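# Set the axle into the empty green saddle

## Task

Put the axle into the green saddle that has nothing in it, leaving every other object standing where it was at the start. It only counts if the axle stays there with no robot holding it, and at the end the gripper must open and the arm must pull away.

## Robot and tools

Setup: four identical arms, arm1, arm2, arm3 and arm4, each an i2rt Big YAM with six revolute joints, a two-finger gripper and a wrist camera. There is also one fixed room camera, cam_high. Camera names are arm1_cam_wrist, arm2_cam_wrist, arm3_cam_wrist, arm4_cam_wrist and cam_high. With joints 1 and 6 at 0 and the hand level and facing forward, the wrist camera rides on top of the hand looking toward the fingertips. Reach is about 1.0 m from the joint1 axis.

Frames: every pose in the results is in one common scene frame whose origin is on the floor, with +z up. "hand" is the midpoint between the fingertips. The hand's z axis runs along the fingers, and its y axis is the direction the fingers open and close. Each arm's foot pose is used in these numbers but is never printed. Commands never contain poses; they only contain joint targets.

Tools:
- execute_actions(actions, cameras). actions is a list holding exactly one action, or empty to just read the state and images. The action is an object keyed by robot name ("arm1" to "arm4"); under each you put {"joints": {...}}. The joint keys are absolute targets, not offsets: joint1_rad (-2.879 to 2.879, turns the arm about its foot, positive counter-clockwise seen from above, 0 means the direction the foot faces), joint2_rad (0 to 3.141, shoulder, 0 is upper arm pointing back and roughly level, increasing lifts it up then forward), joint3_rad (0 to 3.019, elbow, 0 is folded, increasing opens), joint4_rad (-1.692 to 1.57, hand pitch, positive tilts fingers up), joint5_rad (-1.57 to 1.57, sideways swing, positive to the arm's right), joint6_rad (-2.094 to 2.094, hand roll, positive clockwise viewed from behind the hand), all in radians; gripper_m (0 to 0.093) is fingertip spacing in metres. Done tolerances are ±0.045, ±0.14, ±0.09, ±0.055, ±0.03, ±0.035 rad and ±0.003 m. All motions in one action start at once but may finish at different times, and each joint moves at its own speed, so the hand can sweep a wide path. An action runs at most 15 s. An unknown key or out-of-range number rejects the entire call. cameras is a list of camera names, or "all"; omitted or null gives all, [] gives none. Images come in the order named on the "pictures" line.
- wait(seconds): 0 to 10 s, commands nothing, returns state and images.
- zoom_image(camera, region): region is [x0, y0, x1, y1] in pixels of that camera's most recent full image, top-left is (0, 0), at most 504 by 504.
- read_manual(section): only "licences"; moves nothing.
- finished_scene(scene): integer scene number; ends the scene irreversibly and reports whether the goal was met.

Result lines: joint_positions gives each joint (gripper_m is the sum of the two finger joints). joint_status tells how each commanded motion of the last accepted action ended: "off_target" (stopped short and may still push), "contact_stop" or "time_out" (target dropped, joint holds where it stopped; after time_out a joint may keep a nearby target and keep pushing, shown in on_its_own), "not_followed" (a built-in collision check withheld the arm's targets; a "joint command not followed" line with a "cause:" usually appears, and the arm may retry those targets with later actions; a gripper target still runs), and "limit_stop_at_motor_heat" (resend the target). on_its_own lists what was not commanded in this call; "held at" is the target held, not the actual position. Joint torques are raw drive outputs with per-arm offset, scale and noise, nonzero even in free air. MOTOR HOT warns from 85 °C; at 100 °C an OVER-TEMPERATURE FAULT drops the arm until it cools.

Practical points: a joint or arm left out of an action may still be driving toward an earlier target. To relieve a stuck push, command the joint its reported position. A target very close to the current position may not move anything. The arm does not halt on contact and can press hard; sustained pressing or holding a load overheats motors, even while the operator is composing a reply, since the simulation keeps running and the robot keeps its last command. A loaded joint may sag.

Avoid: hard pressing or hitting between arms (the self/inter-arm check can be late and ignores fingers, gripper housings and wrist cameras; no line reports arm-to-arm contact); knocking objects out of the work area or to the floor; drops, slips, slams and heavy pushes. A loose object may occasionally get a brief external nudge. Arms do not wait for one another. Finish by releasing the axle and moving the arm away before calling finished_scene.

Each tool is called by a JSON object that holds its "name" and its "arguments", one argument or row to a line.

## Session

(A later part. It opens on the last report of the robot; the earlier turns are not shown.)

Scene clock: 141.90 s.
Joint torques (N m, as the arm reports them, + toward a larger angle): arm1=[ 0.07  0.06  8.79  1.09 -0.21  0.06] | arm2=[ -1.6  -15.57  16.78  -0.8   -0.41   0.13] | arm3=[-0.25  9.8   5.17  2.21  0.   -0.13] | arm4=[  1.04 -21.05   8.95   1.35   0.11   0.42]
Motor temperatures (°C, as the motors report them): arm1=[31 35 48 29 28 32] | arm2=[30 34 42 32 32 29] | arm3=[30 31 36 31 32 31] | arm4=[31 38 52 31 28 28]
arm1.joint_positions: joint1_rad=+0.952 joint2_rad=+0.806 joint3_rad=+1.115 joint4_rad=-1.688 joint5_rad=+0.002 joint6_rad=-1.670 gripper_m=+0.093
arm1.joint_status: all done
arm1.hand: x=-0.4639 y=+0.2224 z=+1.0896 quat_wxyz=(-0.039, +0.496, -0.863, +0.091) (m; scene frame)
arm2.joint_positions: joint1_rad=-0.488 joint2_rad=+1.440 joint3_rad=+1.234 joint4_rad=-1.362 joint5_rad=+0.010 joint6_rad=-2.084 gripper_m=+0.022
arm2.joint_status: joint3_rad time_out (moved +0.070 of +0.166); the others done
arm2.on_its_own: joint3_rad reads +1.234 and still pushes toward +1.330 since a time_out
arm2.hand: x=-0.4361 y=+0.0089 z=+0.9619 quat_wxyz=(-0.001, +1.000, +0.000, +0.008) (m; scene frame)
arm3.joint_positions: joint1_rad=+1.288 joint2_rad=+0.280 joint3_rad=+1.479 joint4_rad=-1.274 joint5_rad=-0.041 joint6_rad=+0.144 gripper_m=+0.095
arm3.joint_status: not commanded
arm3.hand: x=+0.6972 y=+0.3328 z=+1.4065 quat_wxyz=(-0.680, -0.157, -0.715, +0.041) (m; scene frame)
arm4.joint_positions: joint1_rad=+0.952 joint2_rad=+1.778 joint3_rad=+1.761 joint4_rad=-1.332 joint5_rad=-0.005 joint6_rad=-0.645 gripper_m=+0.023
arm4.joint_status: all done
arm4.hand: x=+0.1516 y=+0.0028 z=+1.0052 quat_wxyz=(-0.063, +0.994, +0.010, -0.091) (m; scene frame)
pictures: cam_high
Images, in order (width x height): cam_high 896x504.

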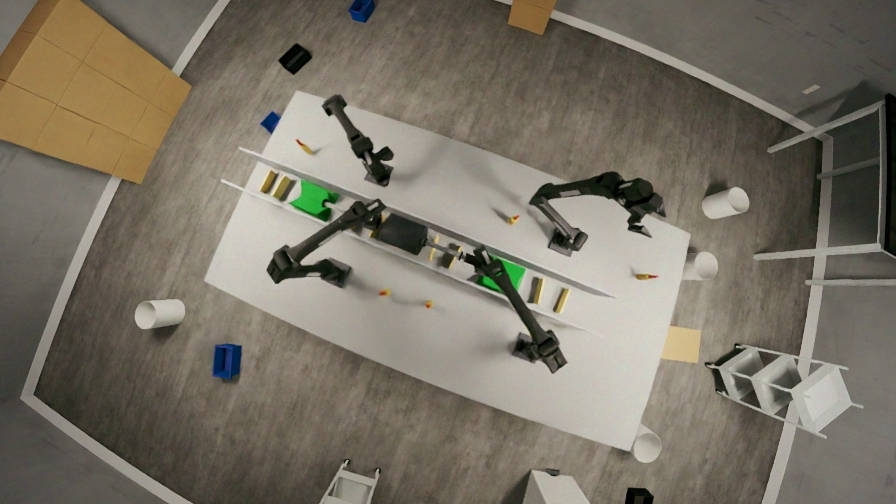

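{"name": "execute_actions", "arguments": {
  "actions": [
    {"arm1":{"joints":{"joint1_rad":-0.11,"joint2_rad":0.95,"joint3_rad":1.2}},"arm4":{"joints":{"joint2_rad":1.80,"joint3_rad":1.735,"joint4_rad":-1.3}}}
  ],
  "cameras": []
}}

{"name": "execute_actions", "arguments": {
  "actions": [
    {"arm1":{"joints":{"joint2_rad":1.24,"joint3_rad":1.335,"joint4_rad":-1.655}}}
  ],
  "cameras": ["arm1_cam_wrist","cam_high"]
}}

Scene clock: 153.63 s.
Joint torques (N m, as the arm reports them, + toward a larger angle): arm1=[ 0.94 -1.91 11.54  0.85 -0.2   0.06] | arm2=[ -1.2  -15.44  16.76  -0.51  -0.13   0.15] | arm3=[-0.79  9.69  5.23  2.21  0.02 -0.08] | arm4=[  1.05 -20.25   8.25   0.99   0.21   0.41]
Motor temperatures (°C, as the motors report them): arm1=[31 34 48 29 28 32] | arm2=[30 34 44 32 31 29] | arm3=[30 31 36 31 32 31] | arm4=[31 38 50 31 28 28]
arm1.joint_positions: joint1_rad=-0.118 joint2_rad=+0.961 joint3_rad=+1.162 joint4_rad=-1.688 joint5_rad=+0.001 joint6_rad=-1.671 gripper_m=+0.093
arm1.joint_status: all done
arm1.hand: x=-0.6737 y=+0.0982 z=+1.0754 quat_wxyz=(+0.004, -0.013, -0.999, +0.045) (m; scene frame)
arm2.joint_positions: joint1_rad=-0.488 joint2_rad=+1.440 joint3_rad=+1.234 joint4_rad=-1.367 joint5_rad=+0.003 joint6_rad=-2.086 gripper_m=+0.022
arm2.joint_status: not commanded
arm2.on_its_own: joint3_rad reads +1.234 and still pushes toward +1.330 since a time_out
arm2.hand: x=-0.4378 y=+0.0085 z=+0.9619 quat_wxyz=(-0.001, +1.000, +0.001, +0.004) (m; scene frame)
arm3.joint_positions: joint1_rad=+1.288 joint2_rad=+0.280 joint3_rad=+1.479 joint4_rad=-1.274 joint5_rad=-0.041 joint6_rad=+0.144 gripper_m=+0.095
arm3.joint_status: not commanded
arm3.hand: x=+0.6972 y=+0.3328 z=+1.4065 quat_wxyz=(-0.680, -0.157, -0.715, +0.041) (m; scene frame)
arm4.joint_positions: joint1_rad=+0.952 joint2_rad=+1.792 joint3_rad=+1.740 joint4_rad=-1.312 joint5_rad=-0.007 joint6_rad=-0.645 gripper_m=+0.023
arm4.joint_status: all done
arm4.hand: x=+0.1507 y=+0.0029 z=+0.9892 quat_wxyz=(-0.057, +0.995, +0.010, -0.086) (m; scene frame)
pictures: none
joint command not followed: on one or more control steps a check withheld the commanded joint targets of the arm1 arm, and it was not sent them on those steps.
cause: the commanded joint targets would bring a part of the robot too close to another arm (this arm's wrist (the part past joint 4) and the other arm's wrist (the part past joint 4), along the way the arms are being sent); next, command targets that bring no part of the robot closer to that arm.
No camera images: the call's "cameras" was empty. Leave "cameras" out to get every camera's image.

Scene clock: 154.77 s.
Joint torques (N m, as the arm reports them, + toward a larger angle): arm1=[ 0.96 -5.42 10.45  0.94 -0.2   0.05] | arm2=[ -1.06 -15.19  16.74  -0.53  -0.14   0.15] | arm3=[-0.28  9.8   5.35  2.1   0.01 -0.12] | arm4=[  1.07 -20.26   8.25   1.01   0.21   0.41]
Motor temperatures (°C, as the motors report them): arm1=[31 34 48 29 28 32] | arm2=[30 34 44 32 31 29] | arm3=[30 31 36 31 32 31] | arm4=[31 38 50 31 28 28]
arm1.joint_positions: joint1_rad=-0.118 joint2_rad=+1.253 joint3_rad=+1.309 joint4_rad=-1.660 joint5_rad=+0.001 joint6_rad=-1.671 gripper_m=+0.093
arm1.joint_status: all done
arm1.hand: x=-0.6844 y=+0.0131 z=+1.0518 quat_wxyz=(-0.003, -0.012, -1.000, -0.014) (m; scene frame)
arm2.joint_positions: joint1_rad=-0.488 joint2_rad=+1.440 joint3_rad=+1.234 joint4_rad=-1.367 joint5_rad=+0.003 joint6_rad=-2.086 gripper_m=+0.022
arm2.joint_status: not commanded
arm2.on_its_own: joint3_rad reads +1.234 and still pushes toward +1.330 since a time_out
arm2.hand: x=-0.4378 y=+0.0085 z=+0.9619 quat_wxyz=(-0.001, +1.000, +0.001, +0.004) (m; scene frame)
arm3.joint_positions: joint1_rad=+1.288 joint2_rad=+0.280 joint3_rad=+1.479 joint4_rad=-1.274 joint5_rad=-0.041 joint6_rad=+0.144 gripper_m=+0.095
arm3.joint_status: not commanded
arm3.hand: x=+0.6972 y=+0.3328 z=+1.4065 quat_wxyz=(-0.680, -0.157, -0.715, +0.041) (m; scene frame)
arm4.joint_positions: joint1_rad=+0.952 joint2_rad=+1.792 joint3_rad=+1.740 joint4_rad=-1.312 joint5_rad=-0.007 joint6_rad=-0.645 gripper_m=+0.023
arm4.joint_status: not commanded
arm4.hand: x=+0.1507 y=+0.0029 z=+0.9892 quat_wxyz=(-0.057, +0.995, +0.010, -0.086) (m; scene frame)
pictures: arm1_cam_wrist, cam_high
Images, in order (width x height): arm1_cam_wrist 504x504, cam_high 896x504.

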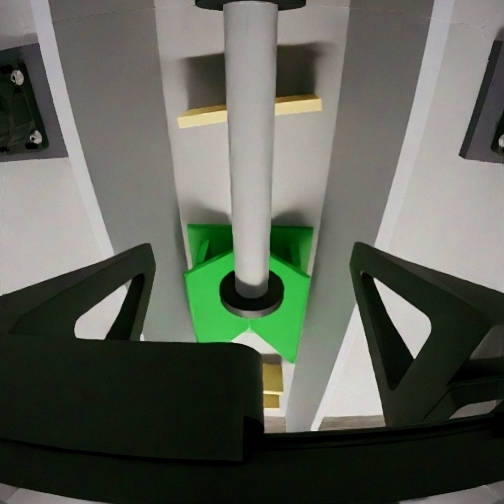

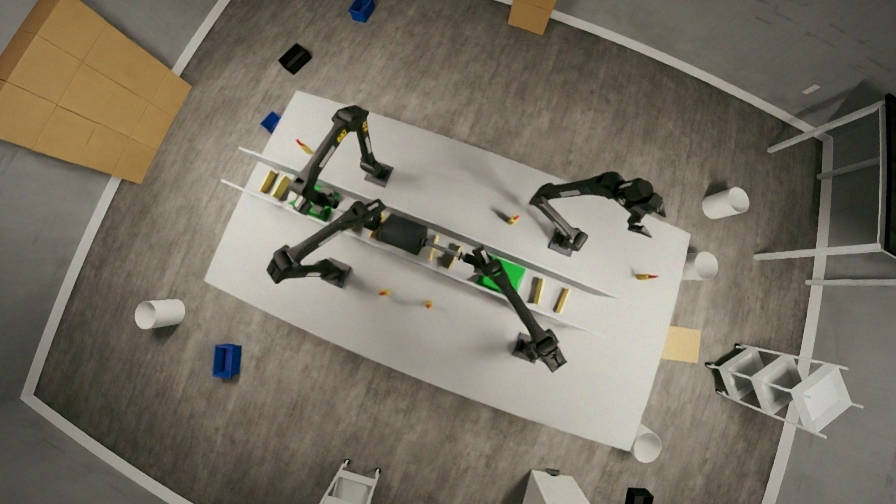

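{"name": "execute_actions", "arguments": {
  "actions": [
    {"arm1":{"joints":{"joint1_rad":-0.07,"joint2_rad":1.245,"joint3_rad":1.045,"joint4_rad":-1.36,"joint6_rad":-1.635,"gripper_m":0.06}}}
  ],
  "cameras": ["arm1_cam_wrist","arm2_cam_wrist"]
}}

Scene clock: 160.47 s.
Joint torques (N m, as the arm reports them, + toward a larger angle): arm1=[ 0.53 -4.83  8.97  1.26 -0.2   0.21] | arm2=[ -1.21 -15.56  16.79  -0.5   -0.15   0.14] | arm3=[ 0.08  9.66  5.41  2.01 -0.02 -0.08] | arm4=[  1.06 -20.23   8.25   1.01   0.21   0.41]
Motor temperatures (°C, as the motors report them): arm1=[31 34 48 29 28 32] | arm2=[30 34 45 32 31 29] | arm3=[30 31 36 31 32 31] | arm4=[31 37 49 31 28 28]
arm1.joint_positions: joint1_rad=-0.073 joint2_rad=+1.247 joint3_rad=+1.037 joint4_rad=-1.370 joint5_rad=+0.001 joint6_rad=-1.645 gripper_m=+0.060
arm1.joint_status: all done
arm1.hand: x=-0.6684 y=+0.0150 z=+0.9503 quat_wxyz=(-0.001, -0.003, -1.000, -0.002) (m; scene frame)
arm2.joint_positions: joint1_rad=-0.488 joint2_rad=+1.440 joint3_rad=+1.234 joint4_rad=-1.367 joint5_rad=+0.003 joint6_rad=-2.086 gripper_m=+0.022
arm2.joint_status: not commanded
arm2.on_its_own: joint3_rad reads +1.234 and still pushes toward +1.330 since a time_out
arm2.hand: x=-0.4378 y=+0.0085 z=+0.9619 quat_wxyz=(-0.001, +1.000, +0.001, +0.004) (m; scene frame)
arm3.joint_positions: joint1_rad=+1.288 joint2_rad=+0.280 joint3_rad=+1.479 joint4_rad=-1.274 joint5_rad=-0.041 joint6_rad=+0.144 gripper_m=+0.095
arm3.joint_status: not commanded
arm3.hand: x=+0.6972 y=+0.3328 z=+1.4065 quat_wxyz=(-0.680, -0.157, -0.715, +0.041) (m; scene frame)
arm4.joint_positions: joint1_rad=+0.952 joint2_rad=+1.792 joint3_rad=+1.740 joint4_rad=-1.312 joint5_rad=-0.007 joint6_rad=-0.645 gripper_m=+0.023
arm4.joint_status: not commanded
arm4.hand: x=+0.1507 y=+0.0029 z=+0.9892 quat_wxyz=(-0.057, +0.995, +0.010, -0.086) (m; scene frame)
pictures: arm1_cam_wrist, arm2_cam_wrist
Images, in order (width x height): arm1_cam_wrist 504x504, arm2_cam_wrist 504x504.

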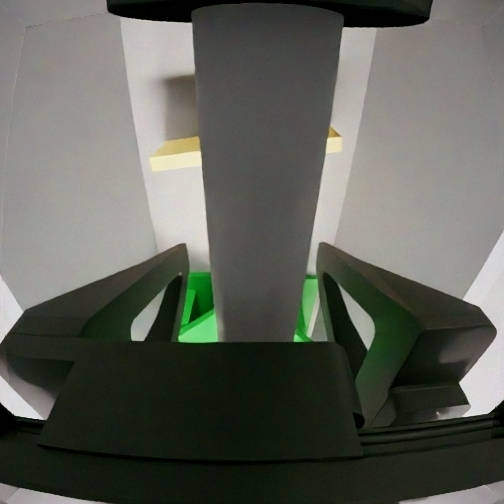

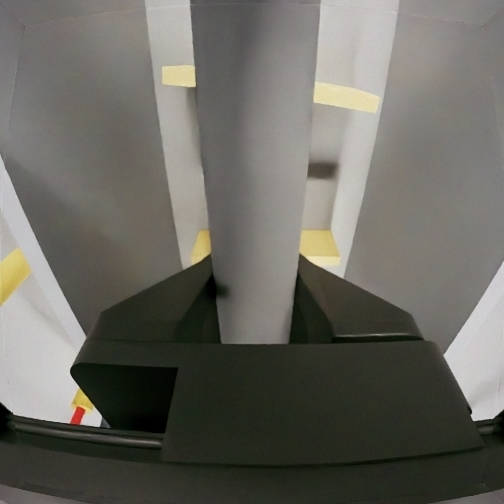

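{"name": "execute_actions", "arguments": {
  "actions": [
    {"arm1":{"joints":{"joint2_rad":1.255,"joint3_rad":1.105,"joint4_rad":-1.41}}}
  ],
  "cameras": []
}}

{"name": "execute_actions", "arguments": {
  "actions": [
    {"arm1":{"joints":{"gripper_m":0}}}
  ],
  "cameras": ["arm1_cam_wrist"]
}}

Scene clock: 164.87 s.
Joint torques (N m, as the arm reports them, + toward a larger angle): arm1=[ 0.53 -4.1  11.73  0.3  -0.2   0.21] | arm2=[ -1.48 -15.48  16.76  -0.61  -0.13   0.16] | arm3=[-0.46  9.36  5.2   2.11 -0.02 -0.1 ] | arm4=[  1.08 -20.28   8.26   1.     0.21   0.42]
Motor temperatures (°C, as the motors report them): arm1=[31 34 48 29 28 32] | arm2=[30 34 45 32 31 29] | arm3=[30 31 36 31 32 31] | arm4=[31 37 49 31 28 28]
arm1.joint_positions: joint1_rad=-0.073 joint2_rad=+1.247 joint3_rad=+1.063 joint4_rad=-1.401 joint5_rad=+0.001 joint6_rad=-1.645 gripper_m=+0.060
arm1.joint_status: all done
arm1.hand: x=-0.6685 y=+0.0147 z=+0.9597 quat_wxyz=(-0.002, -0.003, -1.000, -0.005) (m; scene frame)
arm2.joint_positions: joint1_rad=-0.488 joint2_rad=+1.440 joint3_rad=+1.234 joint4_rad=-1.367 joint5_rad=+0.003 joint6_rad=-2.086 gripper_m=+0.022
arm2.joint_status: not commanded
arm2.on_its_own: joint3_rad reads +1.234 and still pushes toward +1.330 since a time_out
arm2.hand: x=-0.4378 y=+0.0085 z=+0.9619 quat_wxyz=(-0.001, +1.000, +0.001, +0.004) (m; scene frame)
arm3.joint_positions: joint1_rad=+1.288 joint2_rad=+0.280 joint3_rad=+1.479 joint4_rad=-1.274 joint5_rad=-0.041 joint6_rad=+0.144 gripper_m=+0.095
arm3.joint_status: not commanded
arm3.hand: x=+0.6972 y=+0.3328 z=+1.4065 quat_wxyz=(-0.680, -0.157, -0.715, +0.041) (m; scene frame)
arm4.joint_positions: joint1_rad=+0.952 joint2_rad=+1.792 joint3_rad=+1.740 joint4_rad=-1.312 joint5_rad=-0.007 joint6_rad=-0.645 gripper_m=+0.023
arm4.joint_status: not commanded
arm4.hand: x=+0.1507 y=+0.0029 z=+0.9892 quat_wxyz=(-0.057, +0.995, +0.010, -0.086) (m; scene frame)
pictures: none
No camera images: the call's "cameras" was empty. Leave "cameras" out to get every camera's image.

Scene clock: 165.50 s.
Joint torques (N m, as the arm reports them, + toward a larger angle): arm1=[ 0.58 -4.04 11.72  0.3  -0.2   0.09] | arm2=[ -1.51 -15.64  16.7   -0.52  -0.11   0.16] | arm3=[-0.44 10.25  5.13  2.21  0.   -0.16] | arm4=[  1.06 -20.1    8.24   0.97   0.23   0.41]
Motor temperatures (°C, as the motors report them): arm1=[31 34 48 29 28 32] | arm2=[30 34 45 32 31 29] | arm3=[30 31 36 31 32 31] | arm4=[31 37 49 31 28 28]
arm1.joint_positions: joint1_rad=-0.073 joint2_rad=+1.247 joint3_rad=+1.063 joint4_rad=-1.401 joint5_rad=+0.001 joint6_rad=-1.631 gripper_m=+0.023
arm1.joint_status: gripper_m off_target (ended at +0.023, target +0.000)
arm1.hand: x=-0.6685 y=+0.0146 z=+0.9597 quat_wxyz=(-0.002, -0.010, -1.000, -0.005) (m; scene frame)
arm2.joint_positions: joint1_rad=-0.488 joint2_rad=+1.440 joint3_rad=+1.234 joint4_rad=-1.367 joint5_rad=+0.002 joint6_rad=-2.086 gripper_m=+0.022
arm2.joint_status: not commanded
arm2.on_its_own: joint3_rad reads +1.234 and still pushes toward +1.330 since a time_out
arm2.hand: x=-0.4379 y=+0.0086 z=+0.9619 quat_wxyz=(-0.001, +1.000, +0.001, +0.003) (m; scene frame)
arm3.joint_positions: joint1_rad=+1.288 joint2_rad=+0.280 joint3_rad=+1.479 joint4_rad=-1.274 joint5_rad=-0.041 joint6_rad=+0.144 gripper_m=+0.095
arm3.joint_status: not commanded
arm3.hand: x=+0.6972 y=+0.3328 z=+1.4065 quat_wxyz=(-0.680, -0.157, -0.715, +0.041) (m; scene frame)
arm4.joint_positions: joint1_rad=+0.952 joint2_rad=+1.792 joint3_rad=+1.740 joint4_rad=-1.311 joint5_rad=-0.008 joint6_rad=-0.645 gripper_m=+0.023
arm4.joint_status: not commanded
arm4.hand: x=+0.1506 y=+0.0029 z=+0.9892 quat_wxyz=(-0.057, +0.995, +0.010, -0.086) (m; scene frame)
pictures: arm1_cam_wrist
Images, in order (width x height): arm1_cam_wrist 504x504.

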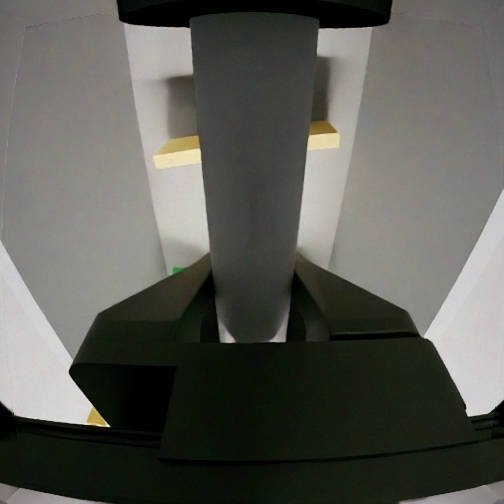

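{"name": "execute_actions", "arguments": {
  "actions": [
    {"arm1":{"joints":{"joint2_rad":1.225,"joint3_rad":1.14}},"arm4":{"joints":{"joint2_rad":1.765,"joint3_rad":1.79}},"arm2":{"joints":{"joint1_rad":-0.488,"joint2_rad":1.435,"joint3_rad":1.245,"joint4_rad":-1.367}}}
  ],
  "cameras": []
}}

{"name": "execute_actions", "arguments": {
  "actions": [
    {"arm2":{"joints":{"gripper_m":0.093}}}
  ],
  "cameras": []
}}

{"name": "execute_actions", "arguments": {
  "actions": [
    {"arm2":{"joints":{"joint2_rad":1.40,"joint3_rad":1.6,"joint4_rad":-1.69}}}
  ],
  "cameras": ["cam_high"]
}}

Scene clock: 173.53 s.
Joint torques (N m, as the arm reports them, + toward a larger angle): arm1=[ 0.53 -6.24 14.32  0.46 -0.2   0.09] | arm2=[  0.03 -12.33   9.85  -0.14  -0.11   0.15] | arm3=[-0.93  9.9   5.2   2.18 -0.05 -0.09] | arm4=[  1.1  -23.3   12.21   0.97   0.23   0.41]
Motor temperatures (°C, as the motors report them): arm1=[31 33 49 29 28 32] | arm2=[30 34 46 32 31 29] | arm3=[30 31 36 31 32 31] | arm4=[31 37 48 31 28 28]
arm1.joint_positions: joint1_rad=-0.073 joint2_rad=+1.247 joint3_rad=+1.066 joint4_rad=-1.405 joint5_rad=+0.001 joint6_rad=-1.631 gripper_m=+0.023
arm1.joint_status: all done
arm1.hand: x=-0.6685 y=+0.0143 z=+0.9612 quat_wxyz=(-0.002, -0.010, -1.000, -0.005) (m; scene frame)
arm2.joint_positions: joint1_rad=-0.488 joint2_rad=+1.441 joint3_rad=+1.234 joint4_rad=-1.368 joint5_rad=+0.002 joint6_rad=-2.086 gripper_m=+0.022
arm2.joint_status: all done
arm2.hand: x=-0.4381 y=+0.0086 z=+0.9614 quat_wxyz=(-0.001, +1.000, +0.001, +0.003) (m; scene frame)
arm3.joint_positions: joint1_rad=+1.288 joint2_rad=+0.280 joint3_rad=+1.479 joint4_rad=-1.274 joint5_rad=-0.041 joint6_rad=+0.144 gripper_m=+0.095
arm3.joint_status: not commanded
arm3.hand: x=+0.6972 y=+0.3328 z=+1.4065 quat_wxyz=(-0.680, -0.157, -0.715, +0.041) (m; scene frame)
arm4.joint_positions: joint1_rad=+0.952 joint2_rad=+1.792 joint3_rad=+1.740 joint4_rad=-1.311 joint5_rad=-0.008 joint6_rad=-0.645 gripper_m=+0.023
arm4.joint_status: all done
arm4.hand: x=+0.1506 y=+0.0029 z=+0.9892 quat_wxyz=(-0.057, +0.995, +0.010, -0.086) (m; scene frame)
pictures: none
No camera images: the call's "cameras" was empty. Leave "cameras" out to get every camera's image.

Scene clock: 174.23 s.
Joint torques (N m, as the arm reports them, + toward a larger angle): arm1=[ 0.7  -5.86 14.41  0.46 -0.22  0.09] | arm2=[  0.07 -11.88   9.92  -0.11  -0.11   0.15] | arm3=[-0.5  10.    5.26  2.21  0.07 -0.1 ] | arm4=[  1.01 -23.1   12.22   0.95   0.22   0.41]
Motor temperatures (°C, as the motors report them): arm1=[31 33 49 29 28 32] | arm2=[30 34 45 32 31 29] | arm3=[30 31 36 31 32 31] | arm4=[31 37 48 31 28 28]
arm1.joint_positions: joint1_rad=-0.073 joint2_rad=+1.247 joint3_rad=+1.066 joint4_rad=-1.405 joint5_rad=+0.002 joint6_rad=-1.631 gripper_m=+0.023
arm1.joint_status: not commanded
arm1.hand: x=-0.6686 y=+0.0143 z=+0.9612 quat_wxyz=(-0.001, -0.010, -1.000, -0.005) (m; scene frame)
arm2.joint_positions: joint1_rad=-0.488 joint2_rad=+1.440 joint3_rad=+1.234 joint4_rad=-1.368 joint5_rad=+0.002 joint6_rad=-2.085 gripper_m=+0.093
arm2.joint_status: all done
arm2.hand: x=-0.4381 y=+0.0086 z=+0.9617 quat_wxyz=(-0.001, +1.000, +0.001, +0.003) (m; scene frame)
arm3.joint_positions: joint1_rad=+1.288 joint2_rad=+0.280 joint3_rad=+1.479 joint4_rad=-1.274 joint5_rad=-0.041 joint6_rad=+0.144 gripper_m=+0.095
arm3.joint_status: not commanded
arm3.hand: x=+0.6972 y=+0.3328 z=+1.4065 quat_wxyz=(-0.680, -0.157, -0.715, +0.041) (m; scene frame)
arm4.joint_positions: joint1_rad=+0.952 joint2_rad=+1.792 joint3_rad=+1.740 joint4_rad=-1.310 joint5_rad=-0.008 joint6_rad=-0.645 gripper_m=+0.023
arm4.joint_status: not commanded
arm4.hand: x=+0.1503 y=+0.0031 z=+0.9893 quat_wxyz=(-0.058, +0.995, +0.010, -0.087) (m; scene frame)
pictures: none
No camera images: the call's "cameras" was empty. Leave "cameras" out to get every camera's image.

Scene clock: 175.37 s.
Joint torques (N m, as the arm reports them, + toward a larger angle): arm1=[ 0.56 -6.26 14.33  0.46 -0.22  0.09] | arm2=[  0.09 -10.63  12.81  -0.36  -0.1    0.15] | arm3=[-0.28  9.69  5.17  2.28 -0.03 -0.13] | arm4=[  1.03 -23.31  12.18   0.94   0.22   0.41]
Motor temperatures (°C, as the motors report them): arm1=[31 33 49 29 28 32] | arm2=[30 34 45 32 31 29] | arm3=[30 31 36 31 32 31] | arm4=[31 37 49 31 28 28]
arm1.joint_positions: joint1_rad=-0.073 joint2_rad=+1.247 joint3_rad=+1.066 joint4_rad=-1.405 joint5_rad=+0.002 joint6_rad=-1.631 gripper_m=+0.023
arm1.joint_status: not commanded
arm1.hand: x=-0.6686 y=+0.0143 z=+0.9612 quat_wxyz=(-0.001, -0.010, -1.000, -0.005) (m; scene frame)
arm2.joint_positions: joint1_rad=-0.488 joint2_rad=+1.393 joint3_rad=+1.555 joint4_rad=-1.682 joint5_rad=+0.002 joint6_rad=-2.085 gripper_m=+0.093
arm2.joint_status: all done
arm2.hand: x=-0.4398 y=+0.0063 z=+1.1024 quat_wxyz=(-0.024, +1.000, +0.001, +0.016) (m; scene frame)
arm3.joint_positions: joint1_rad=+1.288 joint2_rad=+0.280 joint3_rad=+1.479 joint4_rad=-1.274 joint5_rad=-0.041 joint6_rad=+0.144 gripper_m=+0.095
arm3.joint_status: not commanded
arm3.hand: x=+0.6972 y=+0.3328 z=+1.4065 quat_wxyz=(-0.680, -0.157, -0.715, +0.041) (m; scene frame)
arm4.joint_positions: joint1_rad=+0.952 joint2_rad=+1.792 joint3_rad=+1.740 joint4_rad=-1.310 joint5_rad=-0.008 joint6_rad=-0.645 gripper_m=+0.023
arm4.joint_status: not commanded
arm4.hand: x=+0.1503 y=+0.0031 z=+0.9893 quat_wxyz=(-0.058, +0.995, +0.010, -0.087) (m; scene frame)
pictures: cam_high
Images, in order (width x height): cam_high 896x504.

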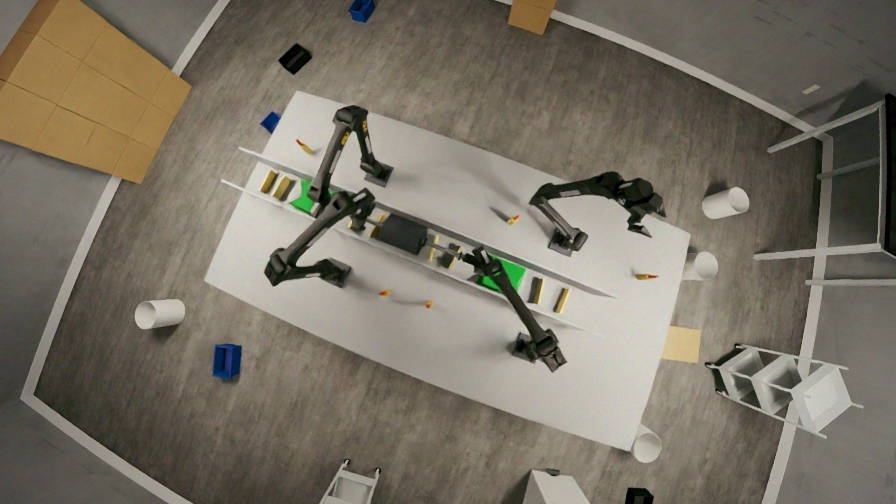

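{"name": "execute_actions", "arguments": {
  "actions": [
    {"arm2":{"joints":{"joint2_rad":0.6,"joint3_rad":1.0}}}
  ],
  "cameras": []
}}

{"name": "execute_actions", "arguments": {
  "actions": [
    {"arm1":{"joints":{"joint1_rad":0.455,"joint2_rad":1.325,"joint3_rad":1.22,"joint4_rad":-1.374,"joint6_rad":-1.105}},"arm4":{"joints":{"joint1_rad":0.735,"joint2_rad":1.475,"joint3_rad":1.355,"joint4_rad":-1.334,"joint6_rad":-0.82}},"arm2":{"joints":{"joint1_rad":0.6}}}
  ],
  "cameras": ["cam_high"]
}}

Scene clock: 187.93 s.
Joint torques (N m, as the arm reports them, + toward a larger angle): arm1=[ 0.55 -6.27 14.32  0.46 -0.23  0.09] | arm2=[ 0.28  1.37  8.56  0.35 -0.11  0.15] | arm3=[-0.43  9.4   5.22  1.99  0.04 -0.13] | arm4=[  1.04 -23.22  12.19   0.95   0.23   0.41]
Motor temperatures (°C, as the motors report them): arm1=[31 34 52 29 28 32] | arm2=[30 34 44 32 31 29] | arm3=[30 31 36 31 32 31] | arm4=[31 38 51 31 28 28]
arm1.joint_positions: joint1_rad=-0.073 joint2_rad=+1.247 joint3_rad=+1.066 joint4_rad=-1.405 joint5_rad=+0.002 joint6_rad=-1.631 gripper_m=+0.023
arm1.joint_status: not commanded
arm1.hand: x=-0.6686 y=+0.0143 z=+0.9612 quat_wxyz=(-0.001, -0.010, -1.000, -0.005) (m; scene frame)
arm2.joint_positions: joint1_rad=-0.488 joint2_rad=+0.598 joint3_rad=+1.006 joint4_rad=-1.688 joint5_rad=+0.002 joint6_rad=-2.084 gripper_m=+0.093
arm2.joint_status: all done
arm2.hand: x=-0.5588 y=-0.2054 z=+1.0851 quat_wxyz=(-0.128, +0.989, +0.001, +0.075) (m; scene frame)
arm3.joint_positions: joint1_rad=+1.288 joint2_rad=+0.280 joint3_rad=+1.479 joint4_rad=-1.274 joint5_rad=-0.041 joint6_rad=+0.144 gripper_m=+0.095
arm3.joint_status: not commanded
arm3.hand: x=+0.6972 y=+0.3328 z=+1.4065 quat_wxyz=(-0.680, -0.157, -0.715, +0.041) (m; scene frame)
arm4.joint_positions: joint1_rad=+0.952 joint2_rad=+1.792 joint3_rad=+1.740 joint4_rad=-1.310 joint5_rad=-0.008 joint6_rad=-0.645 gripper_m=+0.023
arm4.joint_status: not commanded
arm4.hand: x=+0.1503 y=+0.0031 z=+0.9893 quat_wxyz=(-0.058, +0.995, +0.010, -0.087) (m; scene frame)
pictures: none
No camera images: the call's "cameras" was empty. Leave "cameras" out to get every camera's image.

Scene clock: 190.37 s.
Joint torques (N m, as the arm reports them, + toward a larger angle): arm1=[ 1.79 -8.05 14.21  0.79 -0.3   0.22] | arm2=[ 0.59  1.67  8.53  0.36 -0.09  0.16] | arm3=[-0.92 10.55  5.33  2.08  0.02 -0.13] | arm4=[  1.77 -15.92   9.18   0.33   0.02   0.47]
Motor temperatures (°C, as the motors report them): arm1=[31 34 52 29 28 32] | arm2=[30 34 43 32 31 29] | arm3=[30 31 36 31 32 31] | arm4=[31 38 51 31 28 28]
arm1.joint_positions: joint1_rad=+0.437 joint2_rad=+1.352 joint3_rad=+1.147 joint4_rad=-1.374 joint5_rad=+0.004 joint6_rad=-1.115 gripper_m=+0.023
arm1.joint_status: all done
arm1.hand: x=-0.4844 y=+0.0069 z=+0.9566 quat_wxyz=(+0.002, -0.013, -1.000, +0.000) (m; scene frame)
arm2.joint_positions: joint1_rad=+0.594 joint2_rad=+0.598 joint3_rad=+1.006 joint4_rad=-1.688 joint5_rad=+0.002 joint6_rad=-2.084 gripper_m=+0.093
arm2.joint_status: all done
arm2.hand: x=-0.7319 y=-0.2096 z=+1.0840 quat_wxyz=(-0.145, +0.848, +0.510, +0.001) (m; scene frame)
arm3.joint_positions: joint1_rad=+1.288 joint2_rad=+0.280 joint3_rad=+1.479 joint4_rad=-1.274 joint5_rad=-0.041 joint6_rad=+0.144 gripper_m=+0.095
arm3.joint_status: not commanded
arm3.hand: x=+0.6972 y=+0.3328 z=+1.4065 quat_wxyz=(-0.680, -0.157, -0.715, +0.041) (m; scene frame)
arm4.joint_positions: joint1_rad=+0.726 joint2_rad=+1.486 joint3_rad=+1.344 joint4_rad=-1.333 joint5_rad=-0.003 joint6_rad=-0.855 gripper_m=+0.023
arm4.joint_status: joint6_rad time_out (moved -0.210 of -0.175); the others done
arm4.hand: x=+0.3376 y=-0.0044 z=+0.9790 quat_wxyz=(-0.034, +0.999, +0.002, -0.033) (m; scene frame)
pictures: cam_high
Images, in order (width x height): cam_high 896x504.

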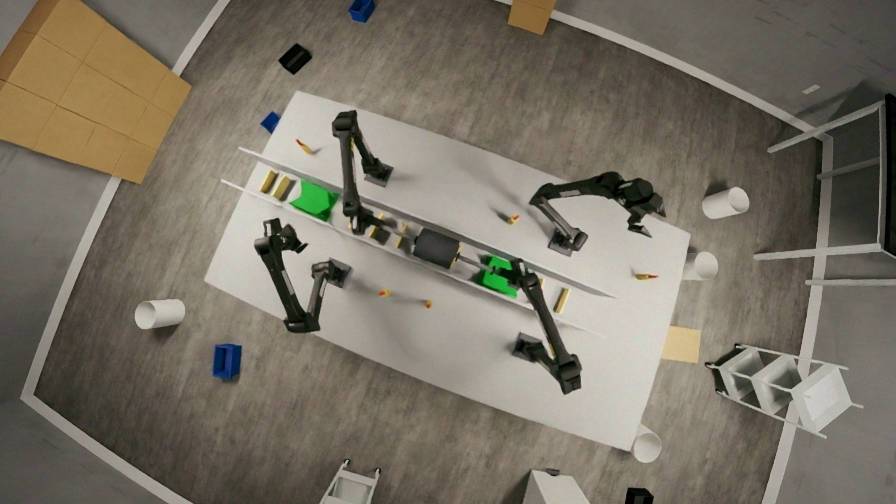

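{"name": "execute_actions", "arguments": {
  "actions": [
    {"arm1":{"joints":{"joint1_rad":0.815,"joint2_rad":1.605,"joint3_rad":1.555,"joint4_rad":-1.414,"joint6_rad":-0.755}},"arm4":{"joints":{"joint1_rad":0.338,"joint2_rad":1.26,"joint3_rad":1.13,"joint4_rad":-1.409,"joint6_rad":-1.24}}}
  ],
  "cameras": ["cam_high","arm4_cam_wrist"]
}}

Scene clock: 197.83 s.
Joint torques (N m, as the arm reports them, + toward a larger angle): arm1=[  0.98 -12.63  15.69   0.89  -0.19  -0.08] | arm2=[ 0.7   1.69  8.55  0.3  -0.1   0.16] | arm3=[-0.21  9.4   5.22  2.18  0.02 -0.09] | arm4=[  2.69 -11.12   8.85   0.3   -0.4    0.11]
Motor temperatures (°C, as the motors report them): arm1=[31 34 53 29 28 32] | arm2=[30 34 42 32 31 29] | arm3=[30 31 36 31 32 31] | arm4=[31 37 50 31 28 28]
arm1.joint_positions: joint1_rad=+0.806 joint2_rad=+1.639 joint3_rad=+1.465 joint4_rad=-1.415 joint5_rad=+0.003 joint6_rad=-0.731 gripper_m=+0.023
arm1.joint_status: all done
arm1.hand: x=-0.2924 y=+0.0105 z=+0.9576 quat_wxyz=(+0.006, -0.020, -1.000, -0.002) (m; scene frame)
arm2.joint_positions: joint1_rad=+0.594 joint2_rad=+0.598 joint3_rad=+1.006 joint4_rad=-1.688 joint5_rad=+0.002 joint6_rad=-2.084 gripper_m=+0.093
arm2.joint_status: not commanded
arm2.hand: x=-0.7319 y=-0.2096 z=+1.0840 quat_wxyz=(-0.145, +0.848, +0.510, +0.001) (m; scene frame)
arm3.joint_positions: joint1_rad=+1.288 joint2_rad=+0.280 joint3_rad=+1.479 joint4_rad=-1.274 joint5_rad=-0.041 joint6_rad=+0.144 gripper_m=+0.095
arm3.joint_status: not commanded
arm3.hand: x=+0.6972 y=+0.3328 z=+1.4065 quat_wxyz=(-0.680, -0.157, -0.715, +0.041) (m; scene frame)
arm4.joint_positions: joint1_rad=+0.318 joint2_rad=+1.267 joint3_rad=+1.121 joint4_rad=-1.412 joint5_rad=+0.007 joint6_rad=-1.246 gripper_m=+0.023
arm4.joint_status: all done
arm4.hand: x=+0.5332 y=-0.0117 z=+0.9749 quat_wxyz=(-0.006, +1.000, -0.007, +0.001) (m; scene frame)
pictures: arm4_cam_wrist, cam_high
Images, in order (width x height): arm4_cam_wrist 504x504, cam_high 896x504.

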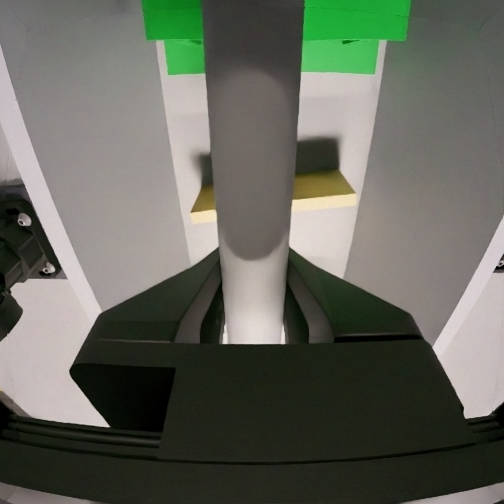

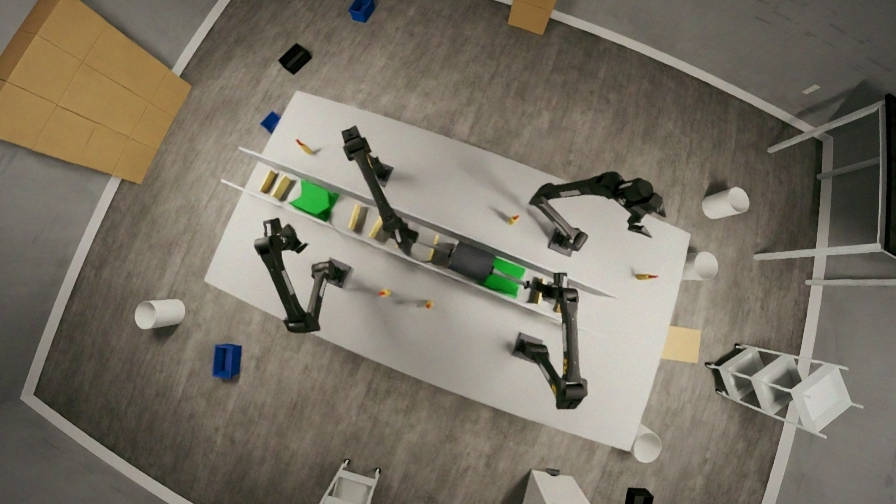

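{"name": "execute_actions", "arguments": {
  "actions": [
    {"arm1":{"joints":{"joint1_rad":1.028,"joint2_rad":1.925,"joint3_rad":2.01,"joint4_rad":-1.365,"joint6_rad":-0.535}},"arm4":{"joints":{"joint1_rad":-0.255,"joint2_rad":1.27,"joint3_rad":1.16,"joint4_rad":-1.408,"joint6_rad":-1.83}}}
  ],
  "cameras": ["cam_high","arm4_cam_wrist","arm1_cam_wrist"]
}}

{"name": "zoom_image", "arguments": {
  "camera": "cam_high",
  "region": [400,210,640,345]
}}

Scene clock: 213.20 s.
Joint torques (N m, as the arm reports them, + toward a larger angle): arm1=[  0.22 -19.06  16.55   2.92  -0.36  -0.13] | arm2=[ 0.66  1.63  8.66  0.24 -0.1   0.17] | arm3=[-0.11 10.05  5.37  2.2   0.01 -0.12] | arm4=[  0.21 -11.97  10.87   0.39  -0.54  -0.21]
Motor temperatures (°C, as the motors report them): arm1=[31 35 56 29 28 32] | arm2=[30 33 40 32 31 29] | arm3=[30 31 36 31 32 31] | arm4=[31 36 49 31 28 28]
arm1.joint_positions: joint1_rad=+1.028 joint2_rad=+1.985 joint3_rad=+1.914 joint4_rad=-1.401 joint5_rad=+0.007 joint6_rad=-0.505 gripper_m=+0.023
arm1.joint_status: joint3_rad time_out (moved +0.448 of +0.545); the others done
arm1.on_its_own: joint3_rad reads +1.914 and still pushes toward +2.010 since a time_out
arm1.hand: x=-0.0945 y=+0.0141 z=+0.9442 quat_wxyz=(-0.043, -0.023, -0.998, +0.030) (m; scene frame)
arm2.joint_positions: joint1_rad=+0.594 joint2_rad=+0.598 joint3_rad=+1.006 joint4_rad=-1.688 joint5_rad=+0.002 joint6_rad=-2.084 gripper_m=+0.093
arm2.joint_status: not commanded
arm2.hand: x=-0.7319 y=-0.2096 z=+1.0840 quat_wxyz=(-0.145, +0.848, +0.510, +0.001) (m; scene frame)
arm3.joint_positions: joint1_rad=+1.288 joint2_rad=+0.280 joint3_rad=+1.479 joint4_rad=-1.274 joint5_rad=-0.041 joint6_rad=+0.144 gripper_m=+0.095
arm3.joint_status: not commanded
arm3.hand: x=+0.6972 y=+0.3328 z=+1.4065 quat_wxyz=(-0.680, -0.157, -0.715, +0.041) (m; scene frame)
arm4.joint_positions: joint1_rad=-0.245 joint2_rad=+1.285 joint3_rad=+1.121 joint4_rad=-1.417 joint5_rad=+0.011 joint6_rad=-1.809 gripper_m=+0.023
arm4.joint_status: all done
arm4.hand: x=+0.7307 y=-0.0067 z=+0.9689 quat_wxyz=(+0.007, +1.000, -0.007, +0.004) (m; scene frame)
pictures: arm1_cam_wrist, arm4_cam_wrist, cam_high
Images, in order (width x height): arm1_cam_wrist 504x504, arm4_cam_wrist 504x504, cam_high 896x504.

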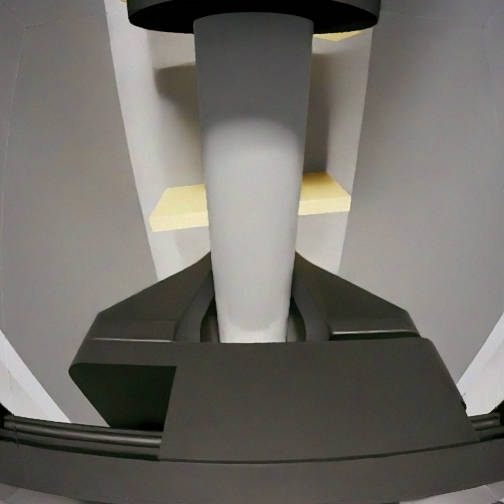

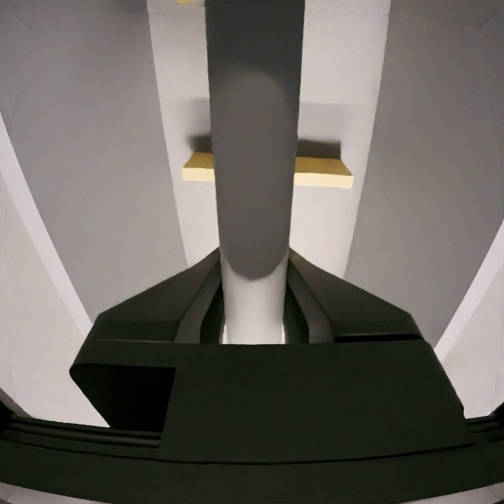

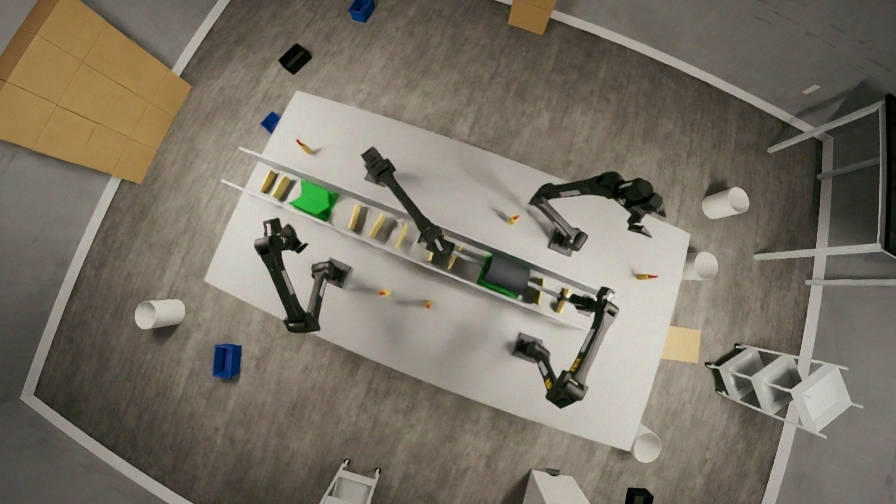

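Region (400, 210, 640, 345) of cam_high's 896x504 image, scaled by 2.100, with more detail than that image has; it fills the top 284 rows of this view, and the rest is white.

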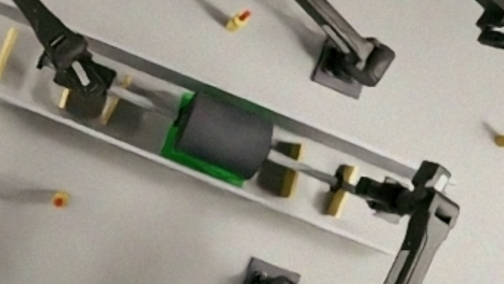

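{"name": "execute_actions", "arguments": {
  "actions": [
    {"arm1":{"joints":{"joint1_rad":1.015,"joint2_rad":1.96,"joint3_rad":1.885,"joint4_rad":-1.255,"joint6_rad":-0.53}},"arm4":{"joints":{"joint1_rad":-0.26,"joint2_rad":1.315,"joint3_rad":1.035,"joint4_rad":-1.262,"joint6_rad":-1.82}}}
  ],
  "cameras": ["cam_high","arm4_cam_wrist","arm1_cam_wrist"]
}}

{"name": "zoom_image", "arguments": {
  "camera": "cam_high",
  "region": [420,220,620,330]
}}

Scene clock: 230.27 s.
Joint torques (N m, as the arm reports them, + toward a larger angle): arm1=[  0.1  -18.41  12.04   2.43  -0.41   0.16] | arm2=[ 0.69  1.68  8.56  0.3  -0.09  0.17] | arm3=[-0.52 10.35  5.4   2.25  0.   -0.12] | arm4=[  0.28 -12.99   8.52   0.24  -0.33   0.16]
Motor temperatures (°C, as the motors report them): arm1=[31 37 59 29 28 32] | arm2=[30 33 40 32 31 29] | arm3=[30 31 35 31 32 31] | arm4=[31 36 50 31 28 28]
arm1.joint_positions: joint1_rad=+1.017 joint2_rad=+2.008 joint3_rad=+1.841 joint4_rad=-1.281 joint5_rad=+0.008 joint6_rad=-0.532 gripper_m=+0.023
arm1.joint_status: all done
arm1.hand: x=-0.0908 y=+0.0027 z=+0.9040 quat_wxyz=(-0.052, -0.015, -0.998, +0.038) (m; scene frame)
arm2.joint_positions: joint1_rad=+0.594 joint2_rad=+0.598 joint3_rad=+1.006 joint4_rad=-1.688 joint5_rad=+0.002 joint6_rad=-2.084 gripper_m=+0.093
arm2.joint_status: not commanded
arm2.hand: x=-0.7319 y=-0.2096 z=+1.0840 quat_wxyz=(-0.145, +0.848, +0.510, +0.001) (m; scene frame)
arm3.joint_positions: joint1_rad=+1.288 joint2_rad=+0.280 joint3_rad=+1.479 joint4_rad=-1.274 joint5_rad=-0.041 joint6_rad=+0.144 gripper_m=+0.095
arm3.joint_status: not commanded
arm3.hand: x=+0.6972 y=+0.3328 z=+1.4065 quat_wxyz=(-0.680, -0.157, -0.715, +0.041) (m; scene frame)
arm4.joint_positions: joint1_rad=-0.252 joint2_rad=+1.336 joint3_rad=+1.024 joint4_rad=-1.265 joint5_rad=+0.005 joint6_rad=-1.830 gripper_m=+0.023
arm4.joint_status: all done
arm4.hand: x=+0.7339 y=-0.0003 z=+0.9156 quat_wxyz=(+0.005, +1.000, +0.000, +0.001) (m; scene frame)
pictures: arm1_cam_wrist, arm4_cam_wrist, cam_high
Images, in order (width x height): arm1_cam_wrist 504x504, arm4_cam_wrist 504x504, cam_high 896x504.

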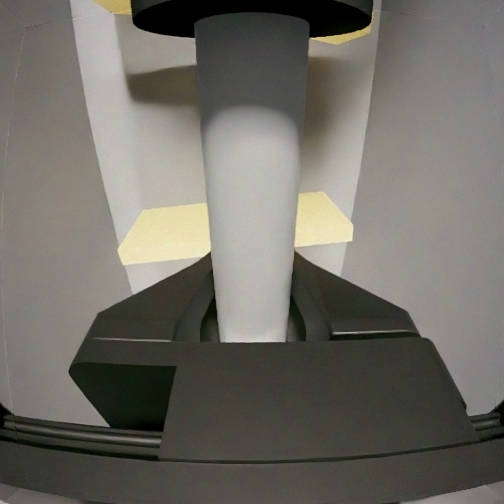

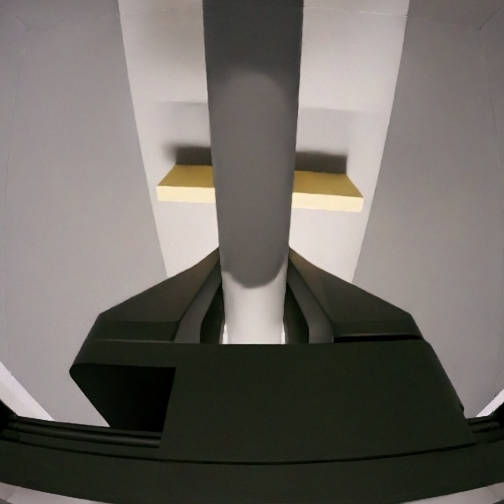

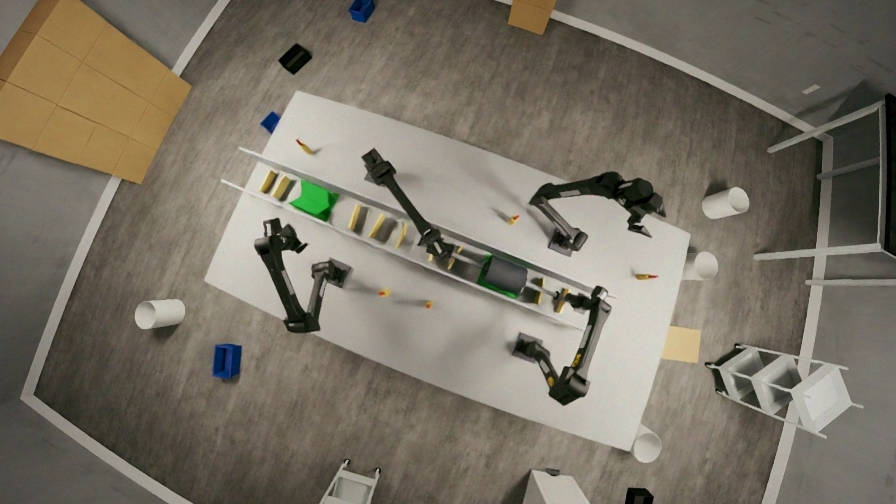

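Region (420, 220, 620, 330) of cam_high's 896x504 image, scaled by 2.520, with more detail than that image has; it fills the top 277 rows of this view, and the rest is white.

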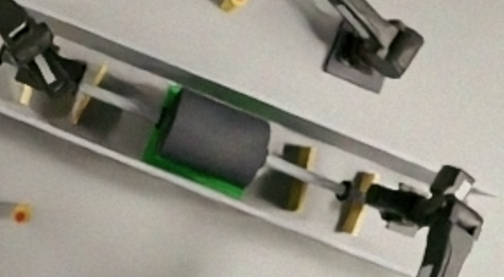

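{"name": "execute_actions", "arguments": {
  "actions": [
    {"arm1":{"joints":{"joint1_rad":1.022,"joint2_rad":1.985,"joint3_rad":1.82,"joint4_rad":-1.18}},"arm4":{"joints":{"joint2_rad":1.342,"joint3_rad":0.955,"joint4_rad":-1.148}}}
  ],
  "cameras": ["cam_high","arm4_cam_wrist","arm1_cam_wrist"]
}}

Scene clock: 245.63 s.
Joint torques (N m, as the arm reports them, + toward a larger angle): arm1=[  0.63 -18.07  11.42   2.52  -0.35   0.12] | arm2=[ 0.76  1.67  8.56  0.32 -0.08  0.17] | arm3=[ 0.1  10.16  5.29  2.26  0.02 -0.1 ] | arm4=[  0.38 -12.51   8.08   0.32  -0.16   0.13]
Motor temperatures (°C, as the motors report them): arm1=[31 38 55 29 28 32] | arm2=[30 33 40 32 31 29] | arm3=[30 31 35 31 32 31] | arm4=[31 36 49 31 28 28]
arm1.joint_positions: joint1_rad=+1.017 joint2_rad=+2.026 joint3_rad=+1.781 joint4_rad=-1.205 joint5_rad=+0.006 joint6_rad=-0.528 gripper_m=+0.023
arm1.joint_status: all done
arm1.hand: x=-0.0914 y=+0.0036 z=+0.8705 quat_wxyz=(-0.052, -0.017, -0.998, +0.037) (m; scene frame)
arm2.joint_positions: joint1_rad=+0.594 joint2_rad=+0.598 joint3_rad=+1.006 joint4_rad=-1.688 joint5_rad=+0.002 joint6_rad=-2.084 gripper_m=+0.093
arm2.joint_status: not commanded
arm2.hand: x=-0.7319 y=-0.2096 z=+1.0840 quat_wxyz=(-0.145, +0.848, +0.510, +0.001) (m; scene frame)
arm3.joint_positions: joint1_rad=+1.288 joint2_rad=+0.280 joint3_rad=+1.479 joint4_rad=-1.274 joint5_rad=-0.041 joint6_rad=+0.144 gripper_m=+0.095
arm3.joint_status: not commanded
arm3.hand: x=+0.6972 y=+0.3328 z=+1.4065 quat_wxyz=(-0.680, -0.157, -0.715, +0.041) (m; scene frame)
arm4.joint_positions: joint1_rad=-0.252 joint2_rad=+1.358 joint3_rad=+0.946 joint4_rad=-1.154 joint5_rad=+0.001 joint6_rad=-1.827 gripper_m=+0.023
arm4.joint_status: all done
arm4.hand: x=+0.7327 y=-0.0022 z=+0.8803 quat_wxyz=(-0.001, +1.000, -0.001, +0.001) (m; scene frame)
pictures: arm1_cam_wrist, arm4_cam_wrist, cam_high
Images, in order (width x height): arm1_cam_wrist 504x504, arm4_cam_wrist 504x504, cam_high 896x504.

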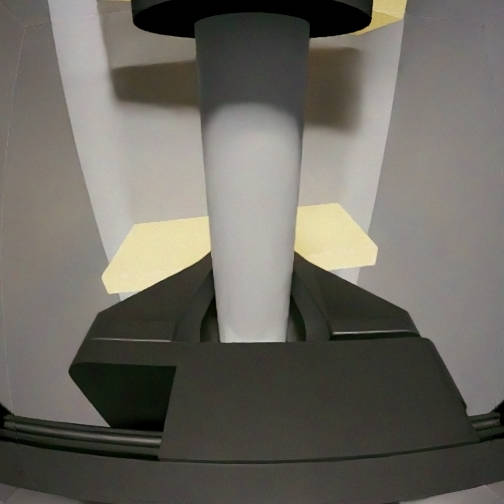

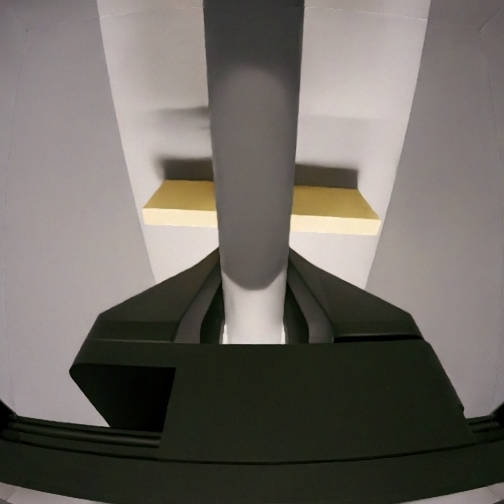

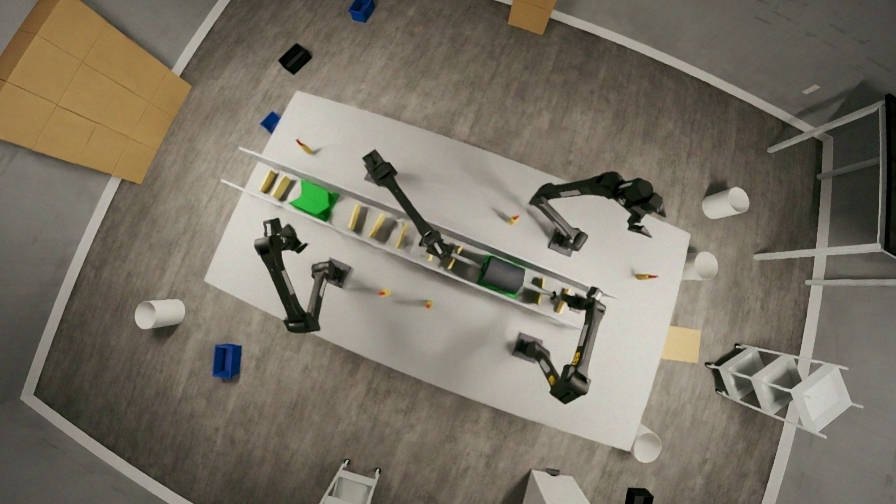

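{"name": "execute_actions", "arguments": {
  "actions": [
    {"arm1":{"joints":{"joint1_rad":1.035,"joint2_rad":2.01,"joint3_rad":1.785,"joint4_rad":-1.18}},"arm4":{"joints":{"joint2_rad":1.37,"joint3_rad":0.935,"joint4_rad":-1.125}}}
  ],
  "cameras": ["cam_high"]
}}

{"name": "zoom_image", "arguments": {
  "camera": "cam_high",
  "region": [440,230,600,320]
}}

Scene clock: 250.37 s.
Joint torques (N m, as the arm reports them, + toward a larger angle): arm1=[  1.25 -16.02   9.7    2.04  -0.4    0.07] | arm2=[ 0.69  1.93  8.56  0.32 -0.08  0.19] | arm3=[-0.81  8.79  5.25  2.39 -0.03 -0.12] | arm4=[  0.38 -11.     7.08   0.53  -0.06   0.13]
Motor temperatures (°C, as the motors report them): arm1=[31 38 55 29 28 32] | arm2=[30 33 40 32 31 29] | arm3=[30 31 35 31 32 31] | arm4=[31 36 48 31 28 28]
arm1.joint_positions: joint1_rad=+1.023 joint2_rad=+2.026 joint3_rad=+1.769 joint4_rad=-1.198 joint5_rad=+0.008 joint6_rad=-0.523 gripper_m=+0.023
arm1.joint_status: all done
arm1.hand: x=-0.0915 y=+0.0075 z=+0.8659 quat_wxyz=(-0.050, -0.017, -0.998, +0.036) (m; scene frame)
arm2.joint_positions: joint1_rad=+0.594 joint2_rad=+0.598 joint3_rad=+1.006 joint4_rad=-1.688 joint5_rad=+0.002 joint6_rad=-2.084 gripper_m=+0.093
arm2.joint_status: not commanded
arm2.hand: x=-0.7319 y=-0.2096 z=+1.0840 quat_wxyz=(-0.145, +0.848, +0.510, +0.001) (m; scene frame)
arm3.joint_positions: joint1_rad=+1.288 joint2_rad=+0.280 joint3_rad=+1.479 joint4_rad=-1.274 joint5_rad=-0.041 joint6_rad=+0.144 gripper_m=+0.095
arm3.joint_status: not commanded
arm3.hand: x=+0.6972 y=+0.3328 z=+1.4065 quat_wxyz=(-0.680, -0.157, -0.715, +0.041) (m; scene frame)
arm4.joint_positions: joint1_rad=-0.252 joint2_rad=+1.367 joint3_rad=+0.940 joint4_rad=-1.136 joint5_rad=-0.001 joint6_rad=-1.827 gripper_m=+0.023
arm4.joint_status: all done
arm4.hand: x=+0.7327 y=-0.0004 z=+0.8751 quat_wxyz=(-0.003, +1.000, -0.001, +0.000) (m; scene frame)
pictures: cam_high
Images, in order (width x height): cam_high 896x504.

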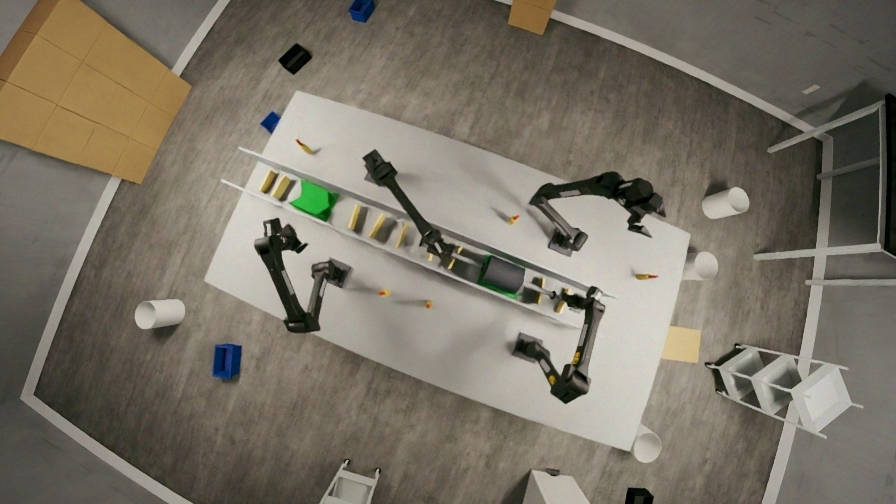

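Region (440, 230, 600, 320) of cam_high's 896x504 image, scaled by 3.150, with more detail than that image has; it fills the top 284 rows of this view, and the rest is white.

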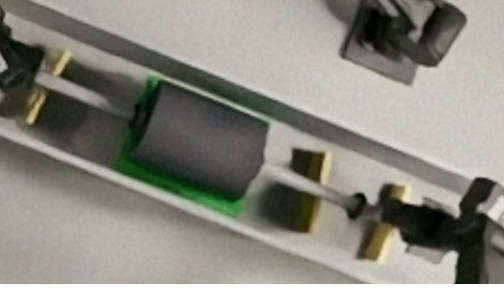

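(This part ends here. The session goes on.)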